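# Place only the full electrode packs on the platform

## Task

Three packs of welding electrodes are on the bench, and either one or two of them are still full while the rest are partly used; they all look the same, so you must find out which are full some other way, such as by their weight. Lay each full pack flat on the low platform and keep every partly used pack off it. The job fails if the robot is still holding a partly used pack up off the bench at the end. A pack counts only if it stays put without the robot holding it. When finished, open the grippers and move the arms away.

## Robot and tools

Robot: two xArm6 arms named left_arm and right_arm, each ending in a two-finger parallel gripper. Base poses in the scene frame: left_arm at (+0.012, +0.318, 0) with quat_wxyz (+0.997, 0, 0, -0.078); right_arm at (+0.034, -0.268, 0) with quat_wxyz (+0.996, 0, 0, +0.095). The names are not image sides.

Scene frame (shared by all numbers): origin on the table top midway between the arms, +x points away from the robot over the table, +z up, and left_arm sits on the +y side. Gripper frame: the fingers extend along its +z and close along its y. end_effector_position is the spot between the finger pads when shut, about 2 cm short of the fingertips; closing pushes the tips roughly 10 mm further along +z. Reported hand positions can be a little off, more so at long reach.

execute_actions(actions): actions is a list of actions; each action is a list of up to 15 rows, each row played for one 1/30 s step; a shorter action repeats its final row to fill 15 steps. Every row has exactly 16 numbers, both arms always included: left_arm x, y, z, qw, qx, qy, qz, opening, then right_arm the same 8. x, y, z are an absolute target for end_effector_position in metres; the quaternion is an absolute target orientation, w first; both in the scene frame. opening runs from -1 (closed) to +1 (fully open, 0.084 m). If a target lies over 0.6 m from that gripper's current position along any of its own axes, the action is rejected for both arms; if the first action fails this, or any action is malformed, nothing runs. An empty list simply reports the state and images. Each step the command is clamped to within 70 mm and 16 degrees of the measured pose, so long moves take several actions. To hold an orientation, repeat your own chosen quaternion rather than copying the drifting reported one.

move(target, speed, blocking): target is one 16-number row laid out as above, an absolute pose per arm plus opening; each gripper travels straight toward it, both finishing together in 0.5 to 10 s (cut off at 10 s). speed is the top path speed in m/s, 0.002 to 0.5, default 0.25; turning is capped at twice that in rad/s. Paths ignore obstacles and the other arm, can lag or overshoot. The opening is applied at the start. The extra move: line reports the ending (done, off_target, moving, held, fault) and limits (paced = pose clipped, held = steps blocked, after which the arm may surge), plus each gripper's distance to target. With blocking=false the result comes after 0.5 s while motion continues; call wait(0) to check, and use wait or stop before sending other motion.

wait(seconds): 0 to 10; arms keep their last command, a running move carries on. stop(): brakes a running move; it needs stopping distance. zoom_image(camera, region): region [x0, y0, x1, y1] in pixels of the latest image, at most 504 by 504, origin top-left. read_manual(section): only "licences"; no motion. finished_scene(scene): give the current scene number once the goal holds on its own; irreversible.

Cameras, all 504x504: cam_head_left, cam_head_right, cam_high, cam_low, cam_left_wrist, cam_right_wrist. Calibration (intrinsics K, distortion, T_world_to_cam) is supplied and may be a few degrees and millimetres off.

Result contents: per arm the gripper pose and linear/angular velocities; a Hand target line (the pose the controller is currently heading for); grip_measured (actual finger opening, same -1..1 scale); joint positions and joint torques. Torques include a fixed offset, scale and noise, but comparing readings at the same pose with and without a held pack indicates its weight, which is how full and partly used packs can be told apart. A pose unreachable line means a clearance check altered or blocked that arm's command. MOTOR HOT appears from 65 °C; at 80 °C an OVER-TEMPERATURE FAULT brakes that arm until it cools, so do not hold loads longer than needed. TORQUE FAULT: a joint hitting its load limit (waist and shoulder 45.5, elbow and forearm roll 27.3, wrist pitch and wrist roll 18.2 N m, held weight included) makes that arm back off, freeze 10 s and drop the rest of the call.

Joint ranges (rad): waist ±6.283, shoulder -2.059 to 2.094, elbow -3.927 to 0.192, forearm roll ±6.283, wrist pitch -1.693 to 3.142, wrist roll ±6.283. Elbows stop just short of straight.

Gripping: to hold something, command an opening clearly below grip_measured; lower means a firmer squeeze, up to about 24 N per pad for items up to about 6 cm wide. Closing fast can squeeze too hard. Re-sending grip_measured gives only a light hold.

The simulation keeps running while you compose replies, with the last command held. To keep an arm still, resend its last reported position and quaternion and the desired opening each call. Short disturbances may pull on a held pack or shove loose ones.

Avoid: dropping packs, slamming into things, pressing hard, letting the arms collide, knocking anything off the table, leaving a partly used pack in a gripper above the bench, and packs resting on the platform only because a gripper holds them. Finish with both grippers open and clear.

Each tool is called after "Request:" by a JSON object that holds its "name" and its "arguments".

## Session

Request:
{"name": "execute_actions", "arguments": {"actions": []}}

Scene clock: 0.00 s.
left_arm: end_effector_position=(+0.3123, +0.5799, +0.2475) grip_measured=+1.00 end_effector_quat_wxyz=(-0.000, +0.937, +0.348, -0.004) end_effector_velocity=(-0.000, +0.000, +0.000) end_effector_angular_velocity=(+0.001, +0.000, +0.001) | right_arm: end_effector_position=(+0.3933, -0.0830, +0.1775) grip_measured=+1.00 end_effector_quat_wxyz=(+0.113, +0.865, -0.486, +0.056) end_effector_velocity=(+0.000, +0.000, +0.000) end_effector_angular_velocity=(+0.000, -0.001, -0.001)
Joint positions: left_arm=[ 0.872 -0.263 -0.925  0.003  1.195  0.003  0.084] | right_arm=[ 0.395 -0.066 -0.931 -0.222  1.16   1.714  0.084]
Joint velocities: left_arm=[ 0.    -0.    -0.     0.001 -0.    -0.001  0.   ] | right_arm=[-0.    -0.    -0.    -0.    -0.     0.001  0.   ]
Joint torques (N m, as the arm reports them, + toward a larger angle): no reading
Motor temperatures (°C, as the motors report them): left_arm=[34 34 39 34 35 33] | right_arm=[34 32 37 36 36 39]
Hand target (left_arm): +0.312, +0.580, +0.248; -0.000, +0.937, +0.348, -0.004
Hand target (right_arm): +0.393, -0.083, +0.177; +0.113, +0.865, -0.486, +0.056

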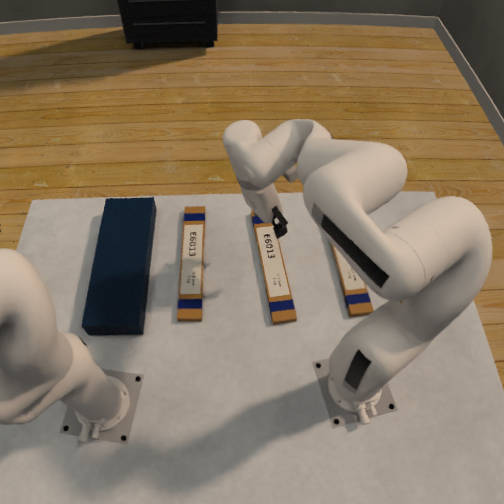

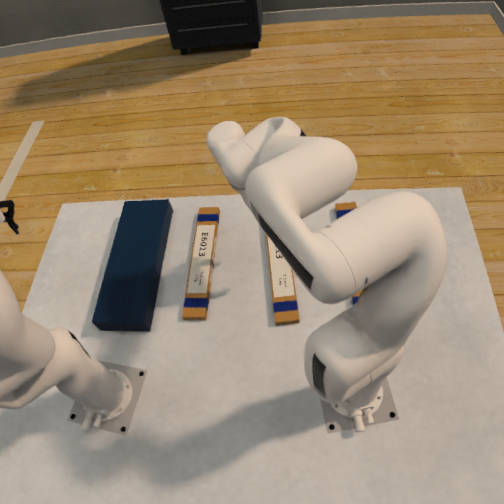

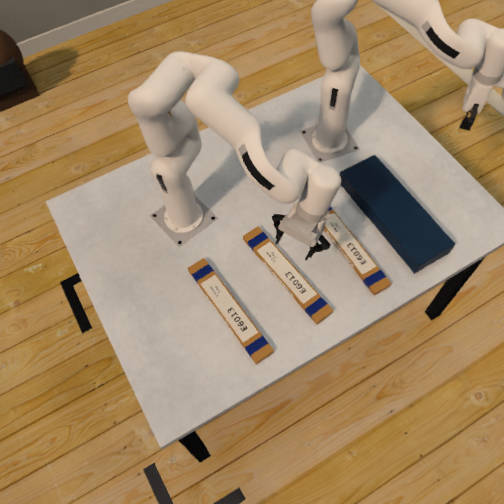

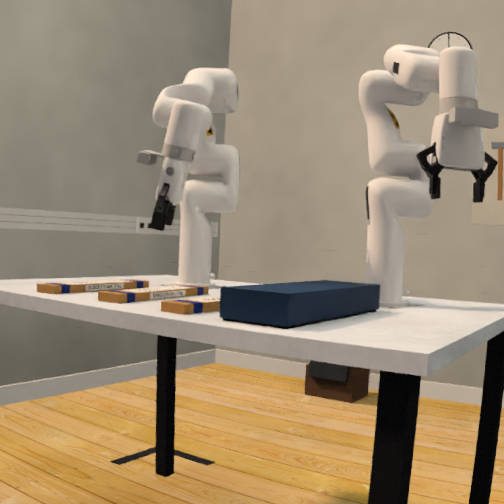

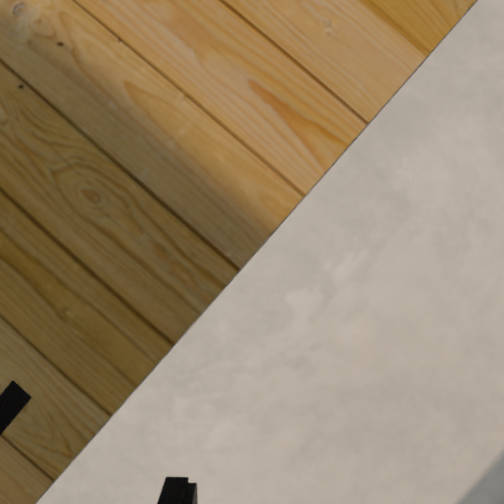

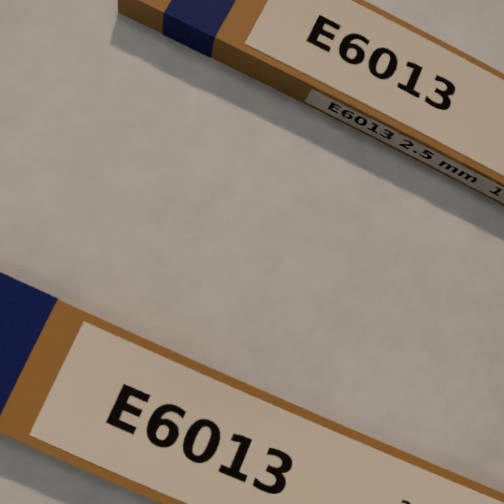

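Request:
{"name": "move", "arguments": {"target": [0.33,0.16,0.25,0,1,0,0,1,0.33,-0.30,0.25,0,1,0,0,1], "speed": 0.35}}

Request:
{"name": "zoom_image", "arguments": {"camera": "cam_head_left", "region": [60,170,400,350]}}

Request:
{"name": "zoom_image", "arguments": {"camera": "cam_low", "region": [20,250,400,340]}}

Scene clock: 11.83 s.
left_arm: end_effector_position=(+0.3304, +0.1607, +0.2502) grip_measured=+1.00 end_effector_quat_wxyz=(-0.002, +1.000, +0.000, +0.001) end_effector_velocity=(+0.000, -0.002, -0.000) end_effector_angular_velocity=(+0.001, +0.001, -0.004) | right_arm: end_effector_position=(+0.3288, -0.3001, +0.2496) grip_measured=+1.00 end_effector_quat_wxyz=(+0.002, +1.000, -0.000, -0.000) end_effector_velocity=(-0.001, -0.001, +0.000) end_effector_angular_velocity=(+0.007, +0.003, +0.007)
Joint positions: left_arm=[-0.305 -0.428 -0.788  0.004  1.214 -0.463  0.084] | right_arm=[-0.296 -0.652 -0.627 -0.004  1.278 -0.105  0.084]
Joint velocities: left_arm=[-0.005  0.006 -0.004  0.001 -0.    -0.002  0.   ] | right_arm=[-0.009  0.002 -0.003  0.007  0.005 -0.018  0.   ]
Joint torques (N m, as the arm reports them, + toward a larger angle): left_arm=[  0.33  -7.05 -24.51   0.91  -1.03  -0.18] | right_arm=[  0.42  -8.32 -18.09  -0.91  -2.28  -0.1 ]
Motor temperatures (°C, as the motors report them): left_arm=[34 34 41 34 35 33] | right_arm=[34 32 38 36 36 39]
Hand target (left_arm): +0.330, +0.160, +0.250; -0.002, +1.000, +0.000, +0.001
Hand target (right_arm): +0.329, -0.300, +0.250; +0.002, +1.000, -0.000, -0.000
Off the commanded pose (left_arm): 0.001 m, 0 deg.
Off the commanded pose (right_arm): 0.001 m, 0 deg.
move: done
camera_calibration (this result's frames):
cam_left_wrist: T_world_to_cam=[[-0.000392222, -0.99968, 0.0252745, 0.185271], [-0.999996, 0.000463773, 0.00282514, 0.393903], [-0.00283596, -0.0252733, -0.999677, 0.383204], [0, 0, 0, 1]] pos_world=[0.395061, 0.194714, 0.377285]
cam_right_wrist: T_world_to_cam=[[-0.00371214, -0.999961, 0.00804527, -0.273257], [-0.999932, 0.00362268, -0.0111058, 0.406682], [0.0110762, -0.00808595, -0.999906, 0.374291], [0, 0, 0, 1]] pos_world=[0.401494, -0.271693, 0.38097]

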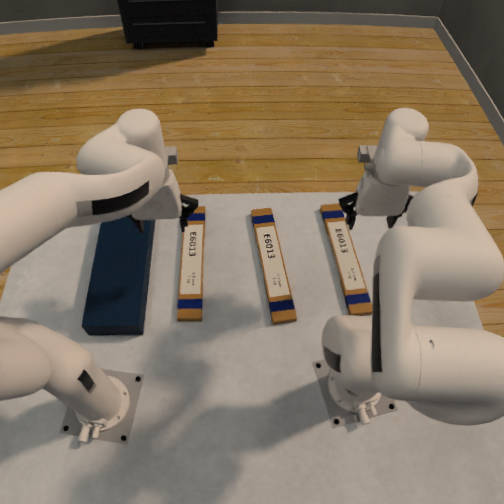

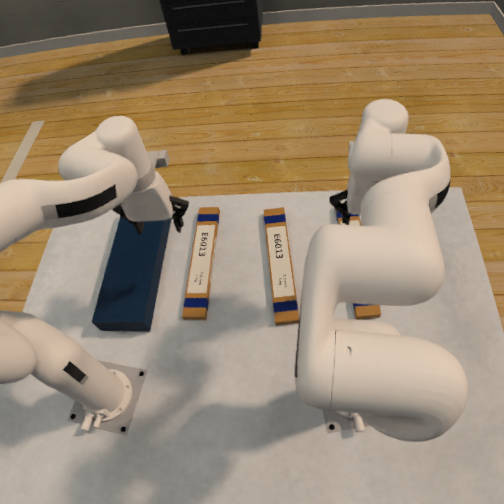

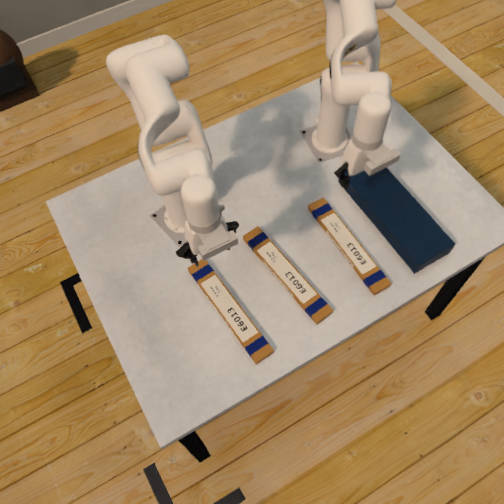

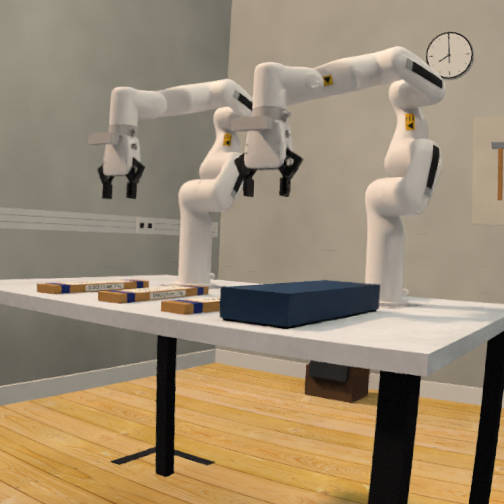

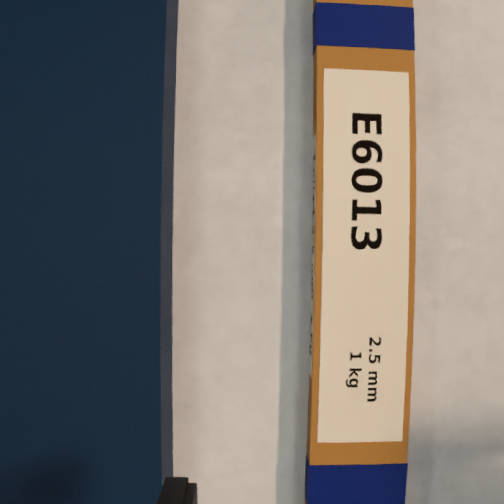

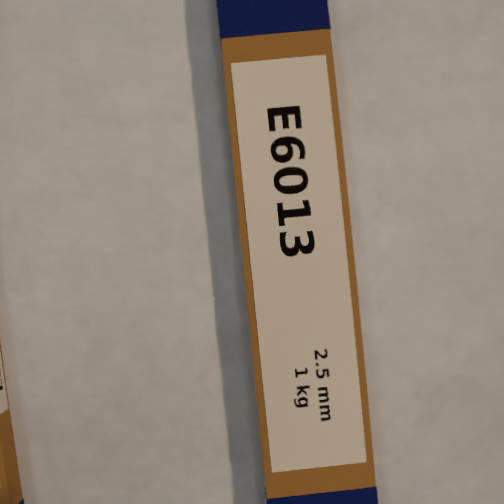

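Region (60, 170, 400, 350) of cam_head_left's 504x504 image, scaled by 1.482, with more detail than that image has; it fills the top 267 rows of this view, and the rest is white.

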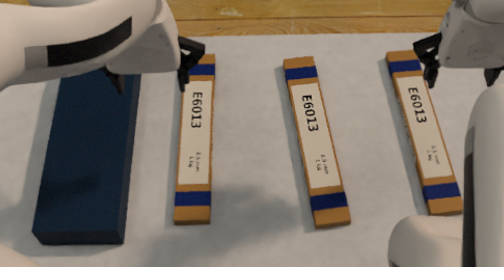

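Region (20, 250, 400, 340) of cam_low's 504x504 image, scaled by 1.326, with more detail than that image has; it fills the top 119 rows of this view, and the rest is white.

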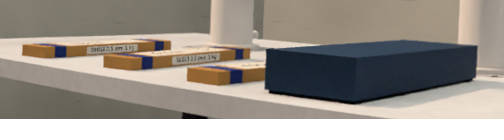

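Request:
{"name": "move", "arguments": {"target": [0.391,0.12,0.06,0,1,-0.008,0,1,0.398,-0.299,0.06,0,0.9988,0.05,0,1]}}

Request:
{"name": "move", "arguments": {"target": [0.391,0.12,0.026,0,1,-0.008,0,1,0.398,-0.299,0.026,0,0.9988,0.05,0,1], "speed": 0.05}}

Request:
{"name": "zoom_image", "arguments": {"camera": "cam_low", "region": [20,230,300,340]}}

Scene clock: 19.37 s.
left_arm: end_effector_position=(+0.3906, +0.1198, +0.0603) grip_measured=+1.00 end_effector_quat_wxyz=(+0.001, +1.000, -0.009, +0.000) end_effector_velocity=(-0.000, -0.000, -0.002) end_effector_angular_velocity=(+0.002, +0.002, -0.001) | right_arm: end_effector_position=(+0.3986, -0.2989, +0.0605) grip_measured=+1.00 end_effector_quat_wxyz=(-0.000, +0.999, +0.051, +0.000) end_effector_velocity=(-0.000, -0.000, -0.002) end_effector_angular_velocity=(+0.000, +0.004, -0.001)
Joint positions: left_arm=[-0.326  0.119 -0.748 -0.002  0.628 -0.463  0.084] | right_arm=[-0.275 -0.063 -0.523  0.002  0.586 -0.189  0.084]
Joint velocities: left_arm=[-0.001  0.005 -0.001  0.001 -0.001 -0.     0.   ] | right_arm=[-0.001  0.008 -0.001  0.    -0.003 -0.     0.   ]
Joint torques (N m, as the arm reports them, + toward a larger angle): left_arm=[  0.26 -12.52 -20.17   1.02  -1.08  -0.2 ] | right_arm=[ -0.1  -16.76 -14.31  -0.82  -2.26  -0.1 ]
Motor temperatures (°C, as the motors report them): left_arm=[34 34 41 34 35 33] | right_arm=[34 32 38 36 36 39]
Hand target (left_arm): +0.390, +0.120, +0.060; +0.000, +1.000, -0.009, -0.000
Hand target (right_arm): +0.399, -0.299, +0.060; -0.001, +0.999, +0.051, +0.000
Off the commanded pose (left_arm): 0.001 m, 0 deg.
Off the commanded pose (right_arm): 0.001 m, 0 deg.
move: done
camera_calibration (this result's frames):
cam_left_wrist: T_world_to_cam=[[-0.0184173, -0.99939, 0.0296653, 0.155875], [-0.999812, 0.0185909, 0.00558652, 0.452219], [-0.00613462, -0.0295568, -0.999544, 0.194307], [0, 0, 0, 1]] pos_world=[0.456196, 0.153116, 0.187068]
cam_right_wrist: T_world_to_cam=[[0.0984555, -0.995136, 0.00343528, -0.309296], [-0.995064, -0.0984904, -0.0121616, 0.441918], [0.0124408, -0.00222094, -0.99992, 0.185604], [0, 0, 0, 1]] pos_world=[0.467879, -0.263854, 0.192026]

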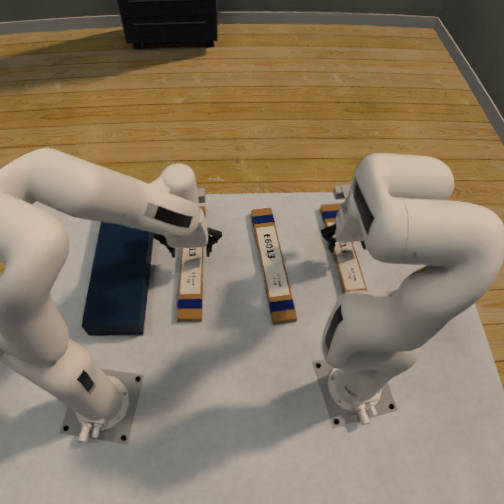

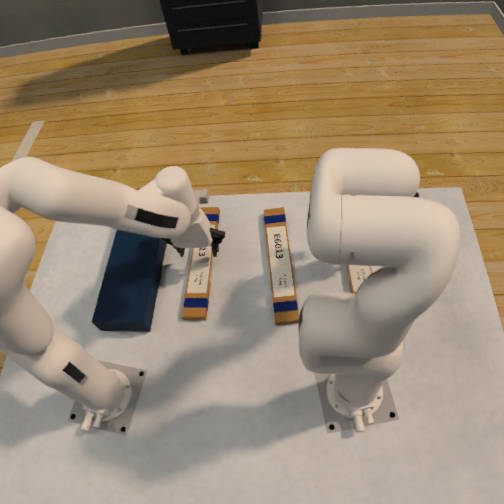

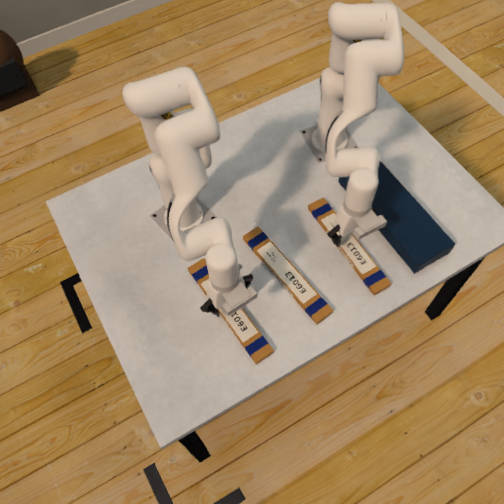

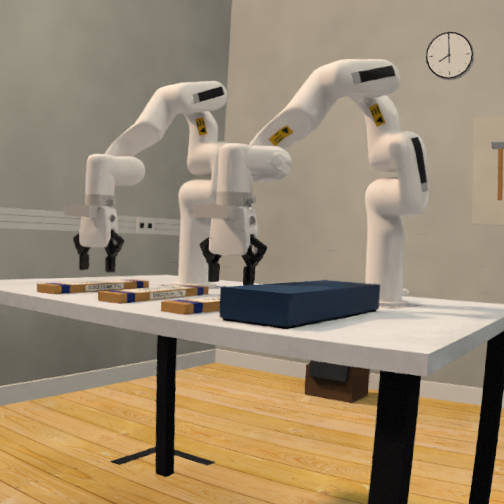

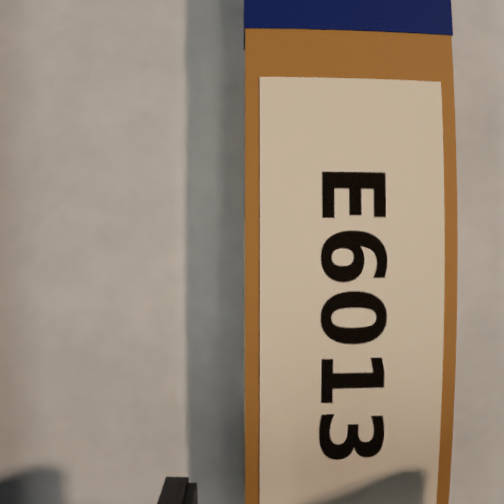

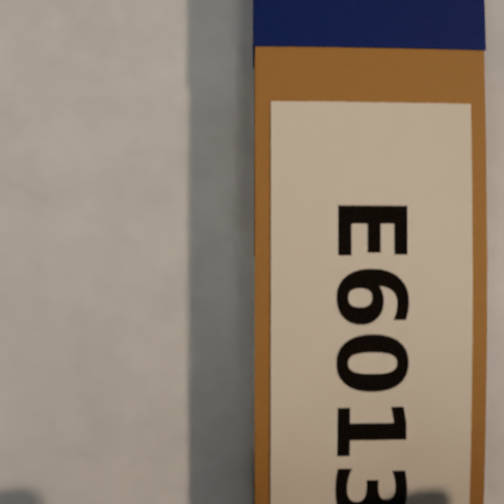

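Scene clock: 20.43 s.
left_arm: end_effector_position=(+0.3910, +0.1199, +0.0263) grip_measured=+1.00 end_effector_quat_wxyz=(+0.000, +1.000, -0.008, +0.000) end_effector_velocity=(+0.000, -0.000, -0.001) end_effector_angular_velocity=(-0.000, -0.001, +0.000) | right_arm: end_effector_position=(+0.3982, -0.2989, +0.0263) grip_measured=+1.00 end_effector_quat_wxyz=(-0.000, +0.999, +0.050, +0.000) end_effector_velocity=(+0.001, +0.000, -0.001) end_effector_angular_velocity=(-0.000, -0.003, -0.000)
Joint positions: left_arm=[-0.325  0.21  -0.739 -0.001  0.529 -0.464  0.084] | right_arm=[-0.275  0.044 -0.511  0.001  0.466 -0.186  0.084]
Joint velocities: left_arm=[-0.     0.004 -0.    -0.    -0.005 -0.    -0.   ] | right_arm=[ 0.001  0.005 -0.002 -0.    -0.007  0.001  0.   ]
Joint torques (N m, as the arm reports them, + toward a larger angle): left_arm=[  0.28 -13.29 -18.5    1.04  -0.91  -0.15] | right_arm=[  0.16 -17.74 -12.98  -0.86  -2.37  -0.14]
Motor temperatures (°C, as the motors report them): left_arm=[34 34 41 34 35 33] | right_arm=[34 32 38 36 36 39]
Hand target (left_arm): +0.391, +0.120, +0.026; +0.000, +1.000, -0.008, -0.000
Hand target (right_arm): +0.398, -0.299, +0.026; -0.000, +0.999, +0.050, +0.000
Off the commanded pose (left_arm): 0.000 m, 0 deg.
Off the commanded pose (right_arm): 0.000 m, 0 deg.
move: done
camera_calibration (this result's frames):
cam_left_wrist: T_world_to_cam=[[-0.0172096, -0.999436, 0.0288462, 0.156571], [-0.999834, 0.0173766, 0.00554889, 0.453025], [-0.00604701, -0.0287459, -0.999568, 0.160225], [0, 0, 0, 1]] pos_world=[0.456613, 0.153216, 0.153126]
cam_right_wrist: T_world_to_cam=[[0.0973123, -0.995245, 0.00415342, -0.308748], [-0.995181, -0.0973548, -0.0116846, 0.441522], [0.0120333, -0.00299636, -0.999923, 0.151331], [0, 0, 0, 1]] pos_world=[0.467618, -0.263842, 0.157761]

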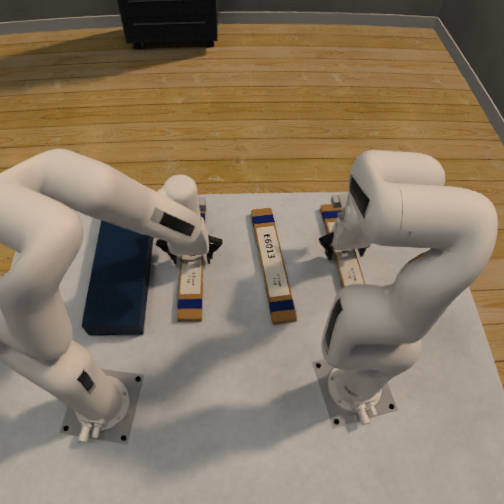

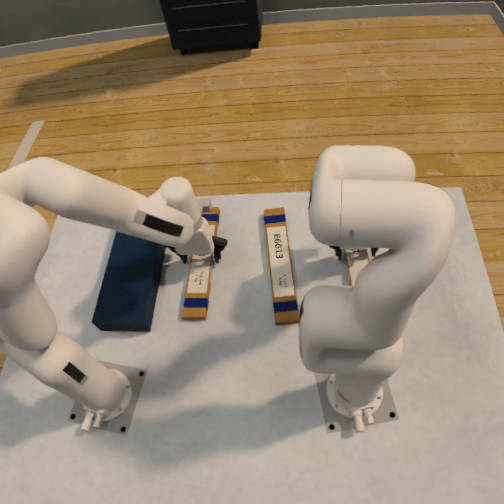

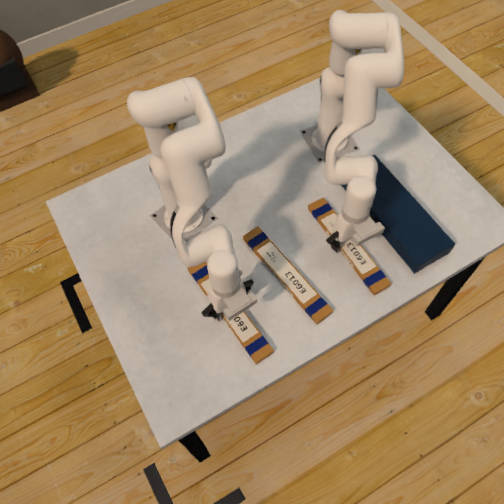

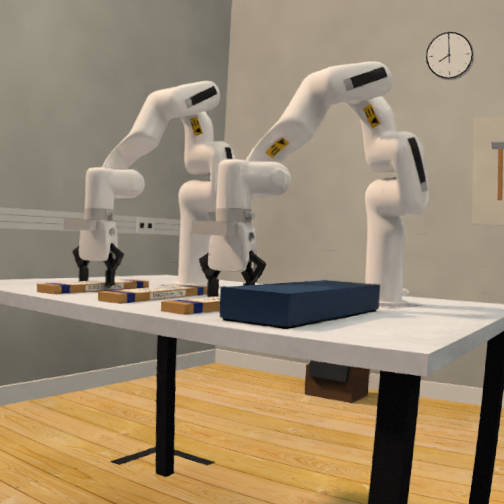

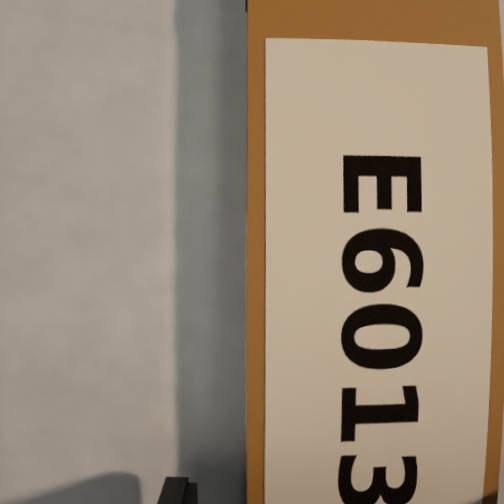

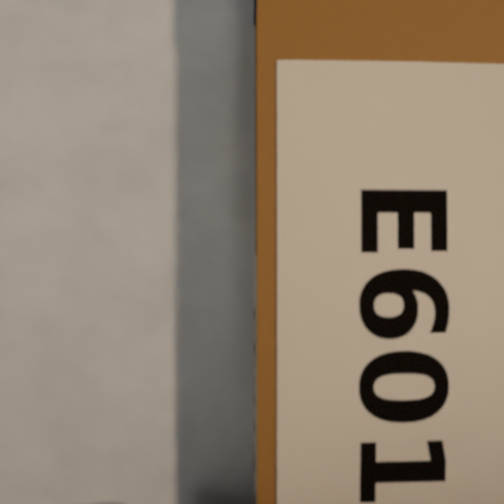

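Region (20, 230, 300, 340) of cam_low's 504x504 image, scaled by 1.800, with more detail than that image has; it fills the top 198 rows of this view, and the rest is white.

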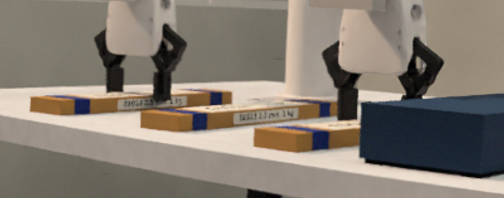

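Request:
{"name": "move", "arguments": {"target": [0.391,0.121,0.017,0,1,-0.008,0,1,0.398,-0.299,0.018,0,0.9988,0.05,0,1], "speed": 0.03}}

Request:
{"name": "move", "arguments": {"target": [0.391,0.121,0.017,0,1,-0.008,0,-0.3,0.398,-0.299,0.018,0,0.9988,0.05,0,-0.3]}}

Request:
{"name": "move", "arguments": {"target": [0.391,0.12,0.06,0,1,-0.008,0,-0.3,0.398,-0.299,0.06,0,0.9988,0.05,0,-0.3], "speed": 0.06}}

Request:
{"name": "zoom_image", "arguments": {"camera": "cam_low", "region": [20,230,300,340]}}

Scene clock: 27.13 s.
left_arm: end_effector_position=(+0.3910, +0.1210, +0.0171) grip_measured=+1.00 end_effector_quat_wxyz=(+0.000, +1.000, -0.008, -0.000) end_effector_velocity=(+0.002, -0.000, -0.000) end_effector_angular_velocity=(-0.002, -0.004, +0.001) | right_arm: end_effector_position=(+0.3980, -0.2990, +0.0181) grip_measured=+1.00 end_effector_quat_wxyz=(-0.000, +0.999, +0.050, -0.000) end_effector_velocity=(+0.001, -0.000, -0.001) end_effector_angular_velocity=(-0.000, -0.003, -0.000)
Joint positions: left_arm=[-0.323  0.234 -0.737 -0.     0.503 -0.463  0.084] | right_arm=[-0.275  0.072 -0.509  0.     0.438 -0.186  0.084]
Joint velocities: left_arm=[ 0.002  0.003 -0.001  0.    -0.006  0.     0.   ] | right_arm=[-0.     0.005 -0.     0.    -0.008  0.     0.   ]
Joint torques (N m, as the arm reports them, + toward a larger angle): left_arm=[  0.33 -13.47 -18.29   1.05  -1.06  -0.21] | right_arm=[  0.19 -17.75 -12.61  -0.89  -2.41  -0.06]
Motor temperatures (°C, as the motors report them): left_arm=[34 34 41 34 35 33] | right_arm=[34 32 38 36 36 39]
Hand target (left_arm): +0.391, +0.121, +0.017; +0.000, +1.000, -0.008, -0.000
Hand target (right_arm): +0.398, -0.299, +0.018; -0.000, +0.999, +0.050, +0.000
Off the commanded pose (left_arm): 0.000 m, 0 deg.
Off the commanded pose (right_arm): 0.000 m, 0 deg.
move: done
camera_calibration (this result's frames):
cam_left_wrist: T_world_to_cam=[[-0.0170734, -0.999449, 0.0284725, 0.157869], [-0.999834, 0.0172478, 0.0058918, 0.452995], [-0.00637964, -0.0283672, -0.999577, 0.151195], [0, 0, 0, 1]] pos_world=[0.45658, 0.154257, 0.143967]
cam_right_wrist: T_world_to_cam=[[0.0971882, -0.995257, 0.00427435, -0.308693], [-0.995198, -0.0972308, -0.0112583, 0.441257], [0.0116205, -0.00315965, -0.999927, 0.143327], [0, 0, 0, 1]] pos_world=[0.467474, -0.263873, 0.149604]

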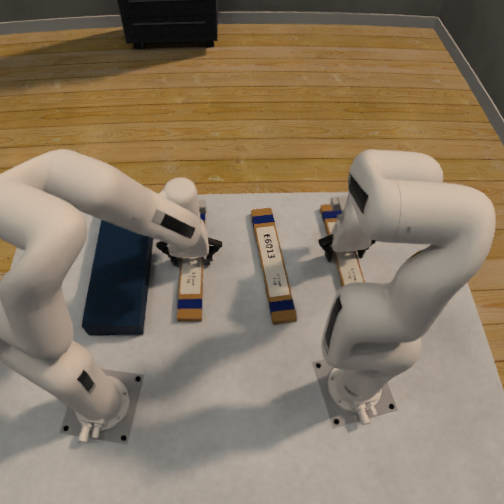

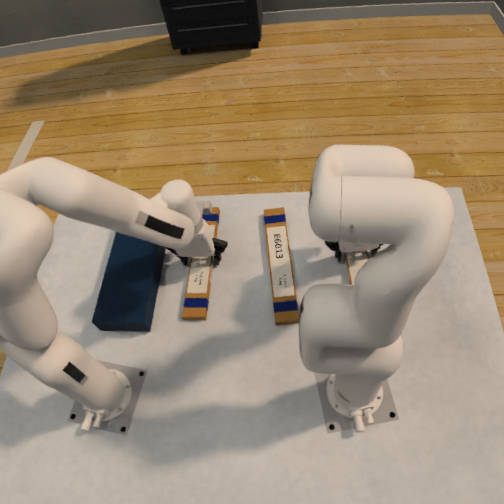

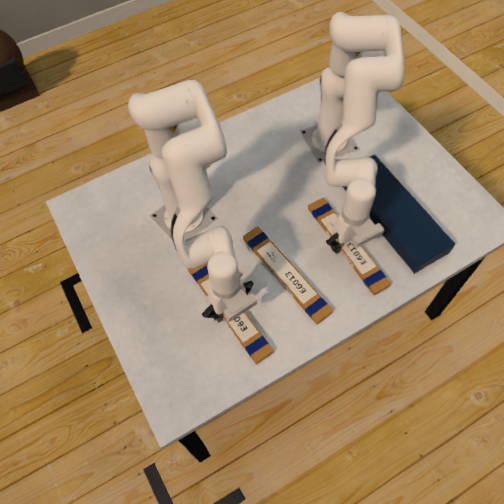

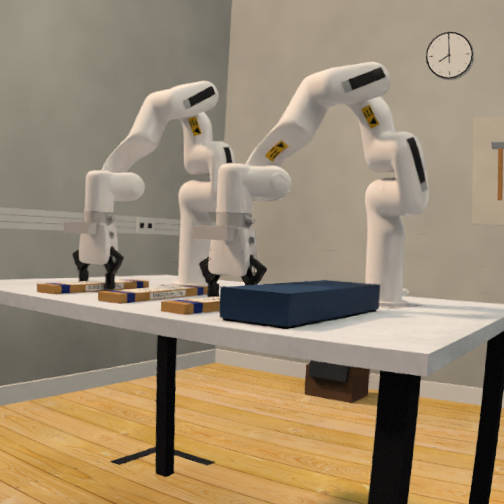

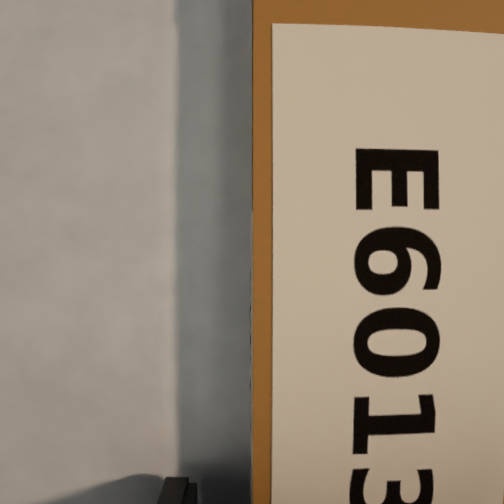

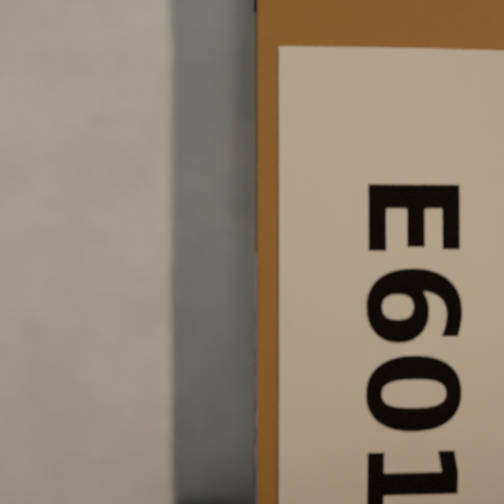

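Scene clock: 27.83 s.
left_arm: end_effector_position=(+0.3911, +0.1209, +0.0172) grip_measured=+0.37 end_effector_quat_wxyz=(+0.000, +1.000, -0.008, +0.000) end_effector_velocity=(+0.000, -0.000, +0.000) end_effector_angular_velocity=(+0.000, -0.000, -0.001) | right_arm: end_effector_position=(+0.3985, -0.2992, +0.0184) grip_measured=+0.37 end_effector_quat_wxyz=(+0.000, +0.999, +0.050, +0.001) end_effector_velocity=(-0.000, +0.001, -0.000) end_effector_angular_velocity=(+0.000, +0.000, +0.004)
Joint positions: left_arm=[-0.323  0.234 -0.737 -0.     0.503 -0.463  0.06 ] | right_arm=[-0.276  0.071 -0.51  -0.     0.437 -0.186  0.06 ]
Joint velocities: left_arm=[-0.    -0.     0.     0.001 -0.     0.     0.   ] | right_arm=[ 0.003  0.     0.     0.    -0.001 -0.002  0.   ]
Joint torques (N m, as the arm reports them, + toward a larger angle): left_arm=[  0.97 -12.25 -17.16   1.05  -0.95  -0.25] | right_arm=[  2.01 -14.84 -10.69  -0.29  -1.74  -0.04]
Motor temperatures (°C, as the motors report them): left_arm=[34 34 41 34 35 33] | right_arm=[34 32 38 36 36 39]
Hand target (left_arm): +0.391, +0.121, +0.017; +0.000, +1.000, -0.008, -0.000
Hand target (right_arm): +0.398, -0.299, +0.018; -0.000, +0.999, +0.050, -0.000
Off the commanded pose (left_arm): 0.000 m, 0 deg.
Off the commanded pose (right_arm): 0.001 m, 0 deg.
move: done
camera_calibration (this result's frames):
cam_left_wrist: T_world_to_cam=[[-0.017129, -0.999441, 0.0286956, 0.15777], [-0.999836, 0.0172882, 0.00531088, 0.453195], [-0.00580401, -0.0285999, -0.999574, 0.151078], [0, 0, 0, 1]] pos_world=[0.456701, 0.154168, 0.14408]
cam_right_wrist: T_world_to_cam=[[0.0969027, -0.995283, 0.00460445, -0.308812], [-0.99521, -0.0969535, -0.0125046, 0.441802], [0.012892, -0.00337067, -0.999911, 0.143004], [0, 0, 0, 1]] pos_world=[0.467767, -0.264039, 0.149938]

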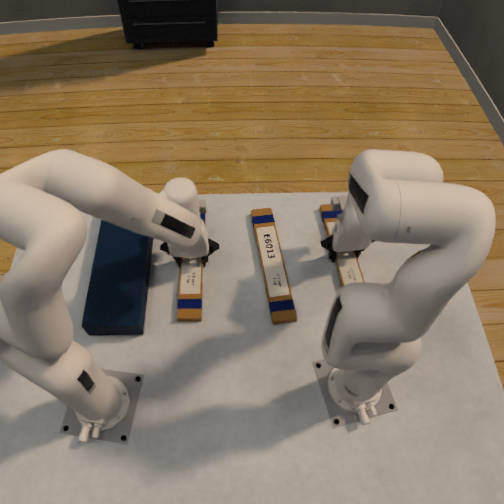

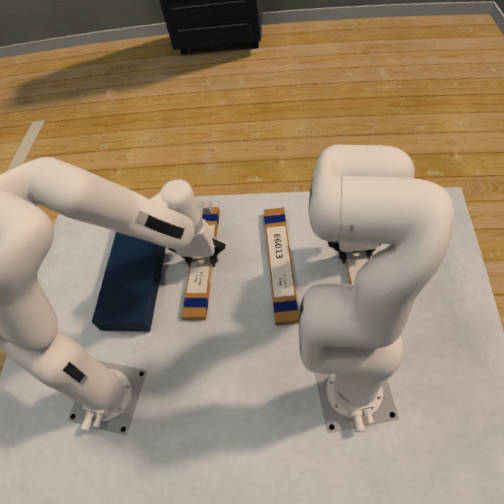

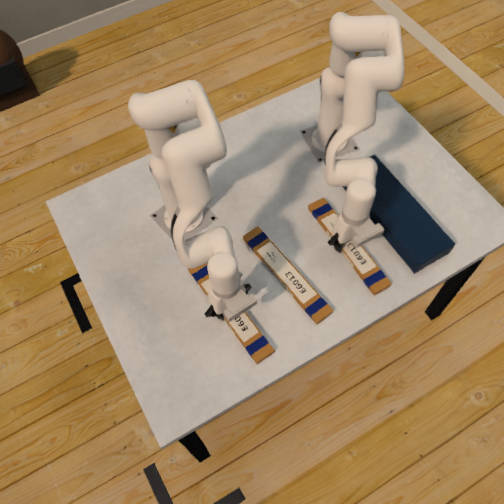

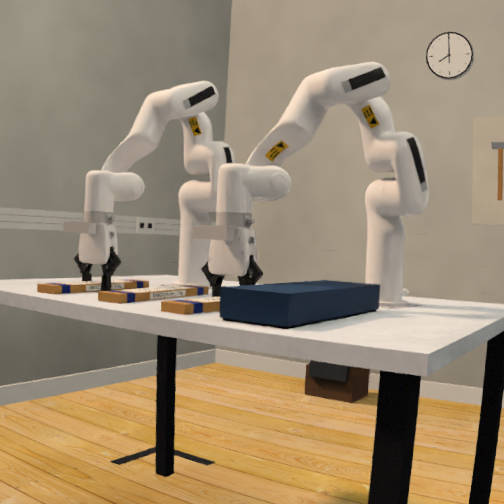

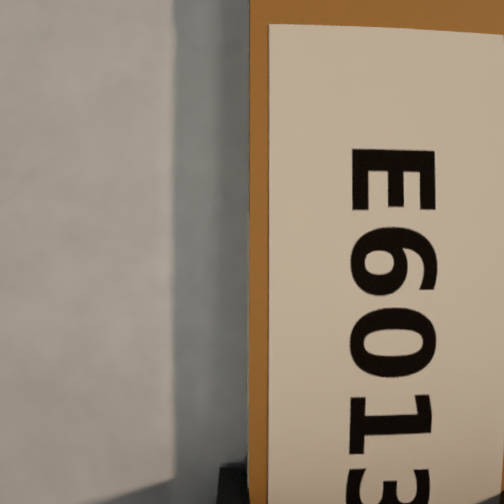

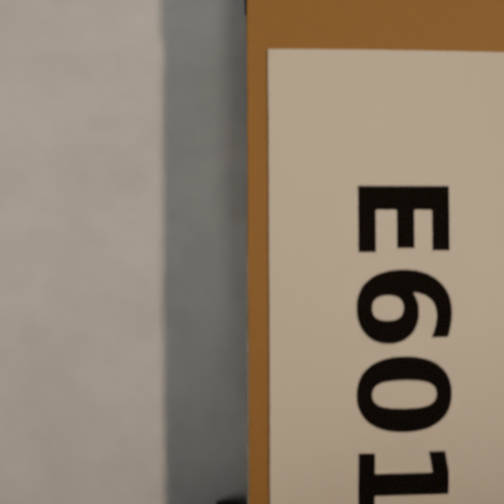

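Scene clock: 28.93 s.
left_arm: end_effector_position=(+0.3909, +0.1202, +0.0596) grip_measured=+0.37 end_effector_quat_wxyz=(-0.000, +1.000, -0.008, -0.000) end_effector_velocity=(-0.000, +0.000, +0.002) end_effector_angular_velocity=(+0.001, +0.001, +0.001) | right_arm: end_effector_position=(+0.3976, -0.2991, +0.0596) grip_measured=+0.37 end_effector_quat_wxyz=(+0.000, +0.999, +0.050, -0.000) end_effector_velocity=(-0.000, +0.000, +0.002) end_effector_angular_velocity=(+0.000, +0.001, +0.002)
Joint positions: left_arm=[-0.325  0.122 -0.749  0.001  0.628 -0.465  0.06 ] | right_arm=[-0.275 -0.063 -0.521 -0.001  0.584 -0.185  0.06 ]
Joint velocities: left_arm=[ 0.    -0.004 -0.001  0.     0.006 -0.001 -0.   ] | right_arm=[ 0.    -0.005 -0.002 -0.     0.008 -0.002 -0.   ]
Joint torques (N m, as the arm reports them, + toward a larger angle): left_arm=[  0.46 -14.   -22.75   1.    -1.28  -0.16] | right_arm=[  0.25 -20.44 -17.78  -0.78  -3.35  -0.09]
Motor temperatures (°C, as the motors report them): left_arm=[34 34 41 34 35 33] | right_arm=[34 32 38 36 36 39]
Hand target (left_arm): +0.391, +0.120, +0.060; -0.000, +1.000, -0.008, +0.000
Hand target (right_arm): +0.398, -0.299, +0.060; +0.000, +0.999, +0.050, -0.000
Off the commanded pose (left_arm): 0.000 m, 0 deg.
Off the commanded pose (right_arm): 0.001 m, 0 deg.
move: done
camera_calibration (this result's frames):
cam_left_wrist: T_world_to_cam=[[-0.0168202, -0.999471, 0.0278371, 0.155782], [-0.999836, 0.0170008, 0.00626385, 0.452722], [-0.00673379, -0.0277271, -0.999593, 0.193643], [0, 0, 0, 1]] pos_world=[0.456571, 0.153372, 0.186392]
cam_right_wrist: T_world_to_cam=[[0.0969815, -0.995276, 0.00451674, -0.308849], [-0.995227, -0.0970244, -0.0105042, 0.441364], [0.0108928, -0.00347647, -0.999935, 0.184986], [0, 0, 0, 1]] pos_world=[0.467195, -0.263924, 0.191005]

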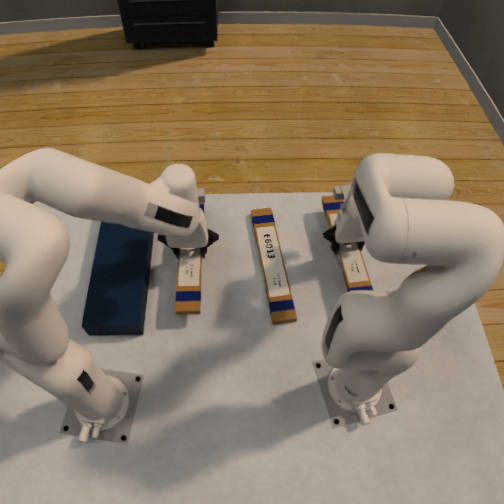

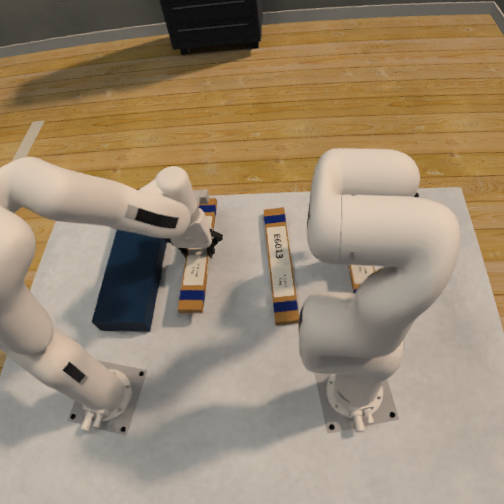

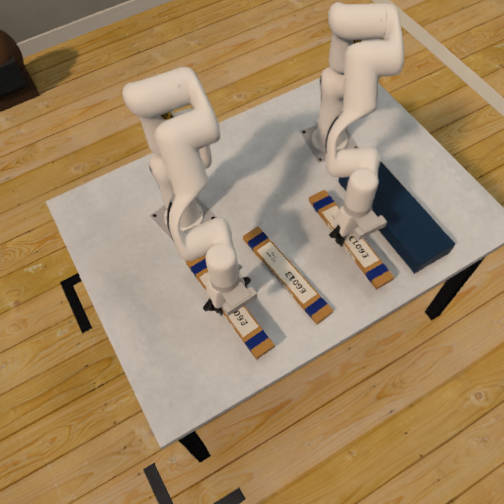

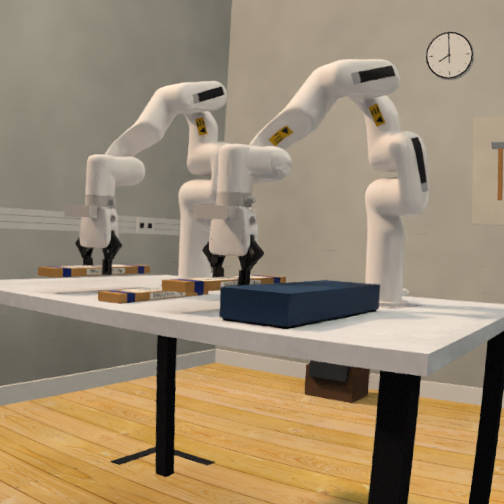

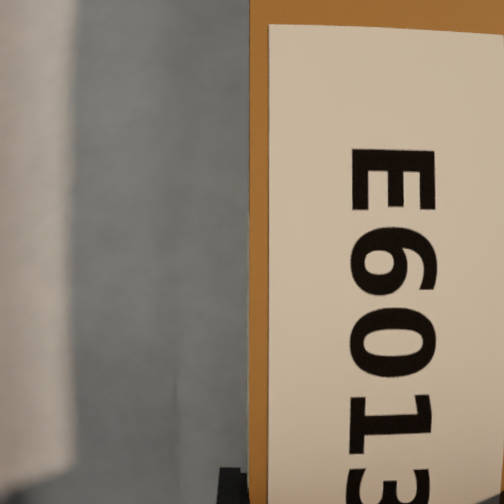

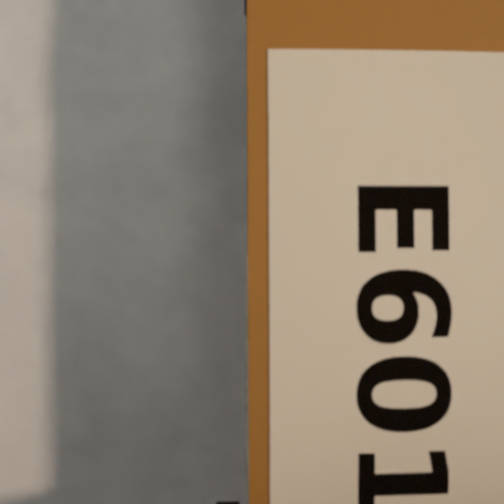

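Region (20, 230, 300, 340) of cam_low's 504x504 image, scaled by 1.800, with more detail than that image has; it fills the top 198 rows of this view, and the rest is white.

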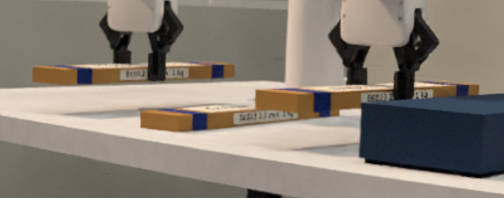

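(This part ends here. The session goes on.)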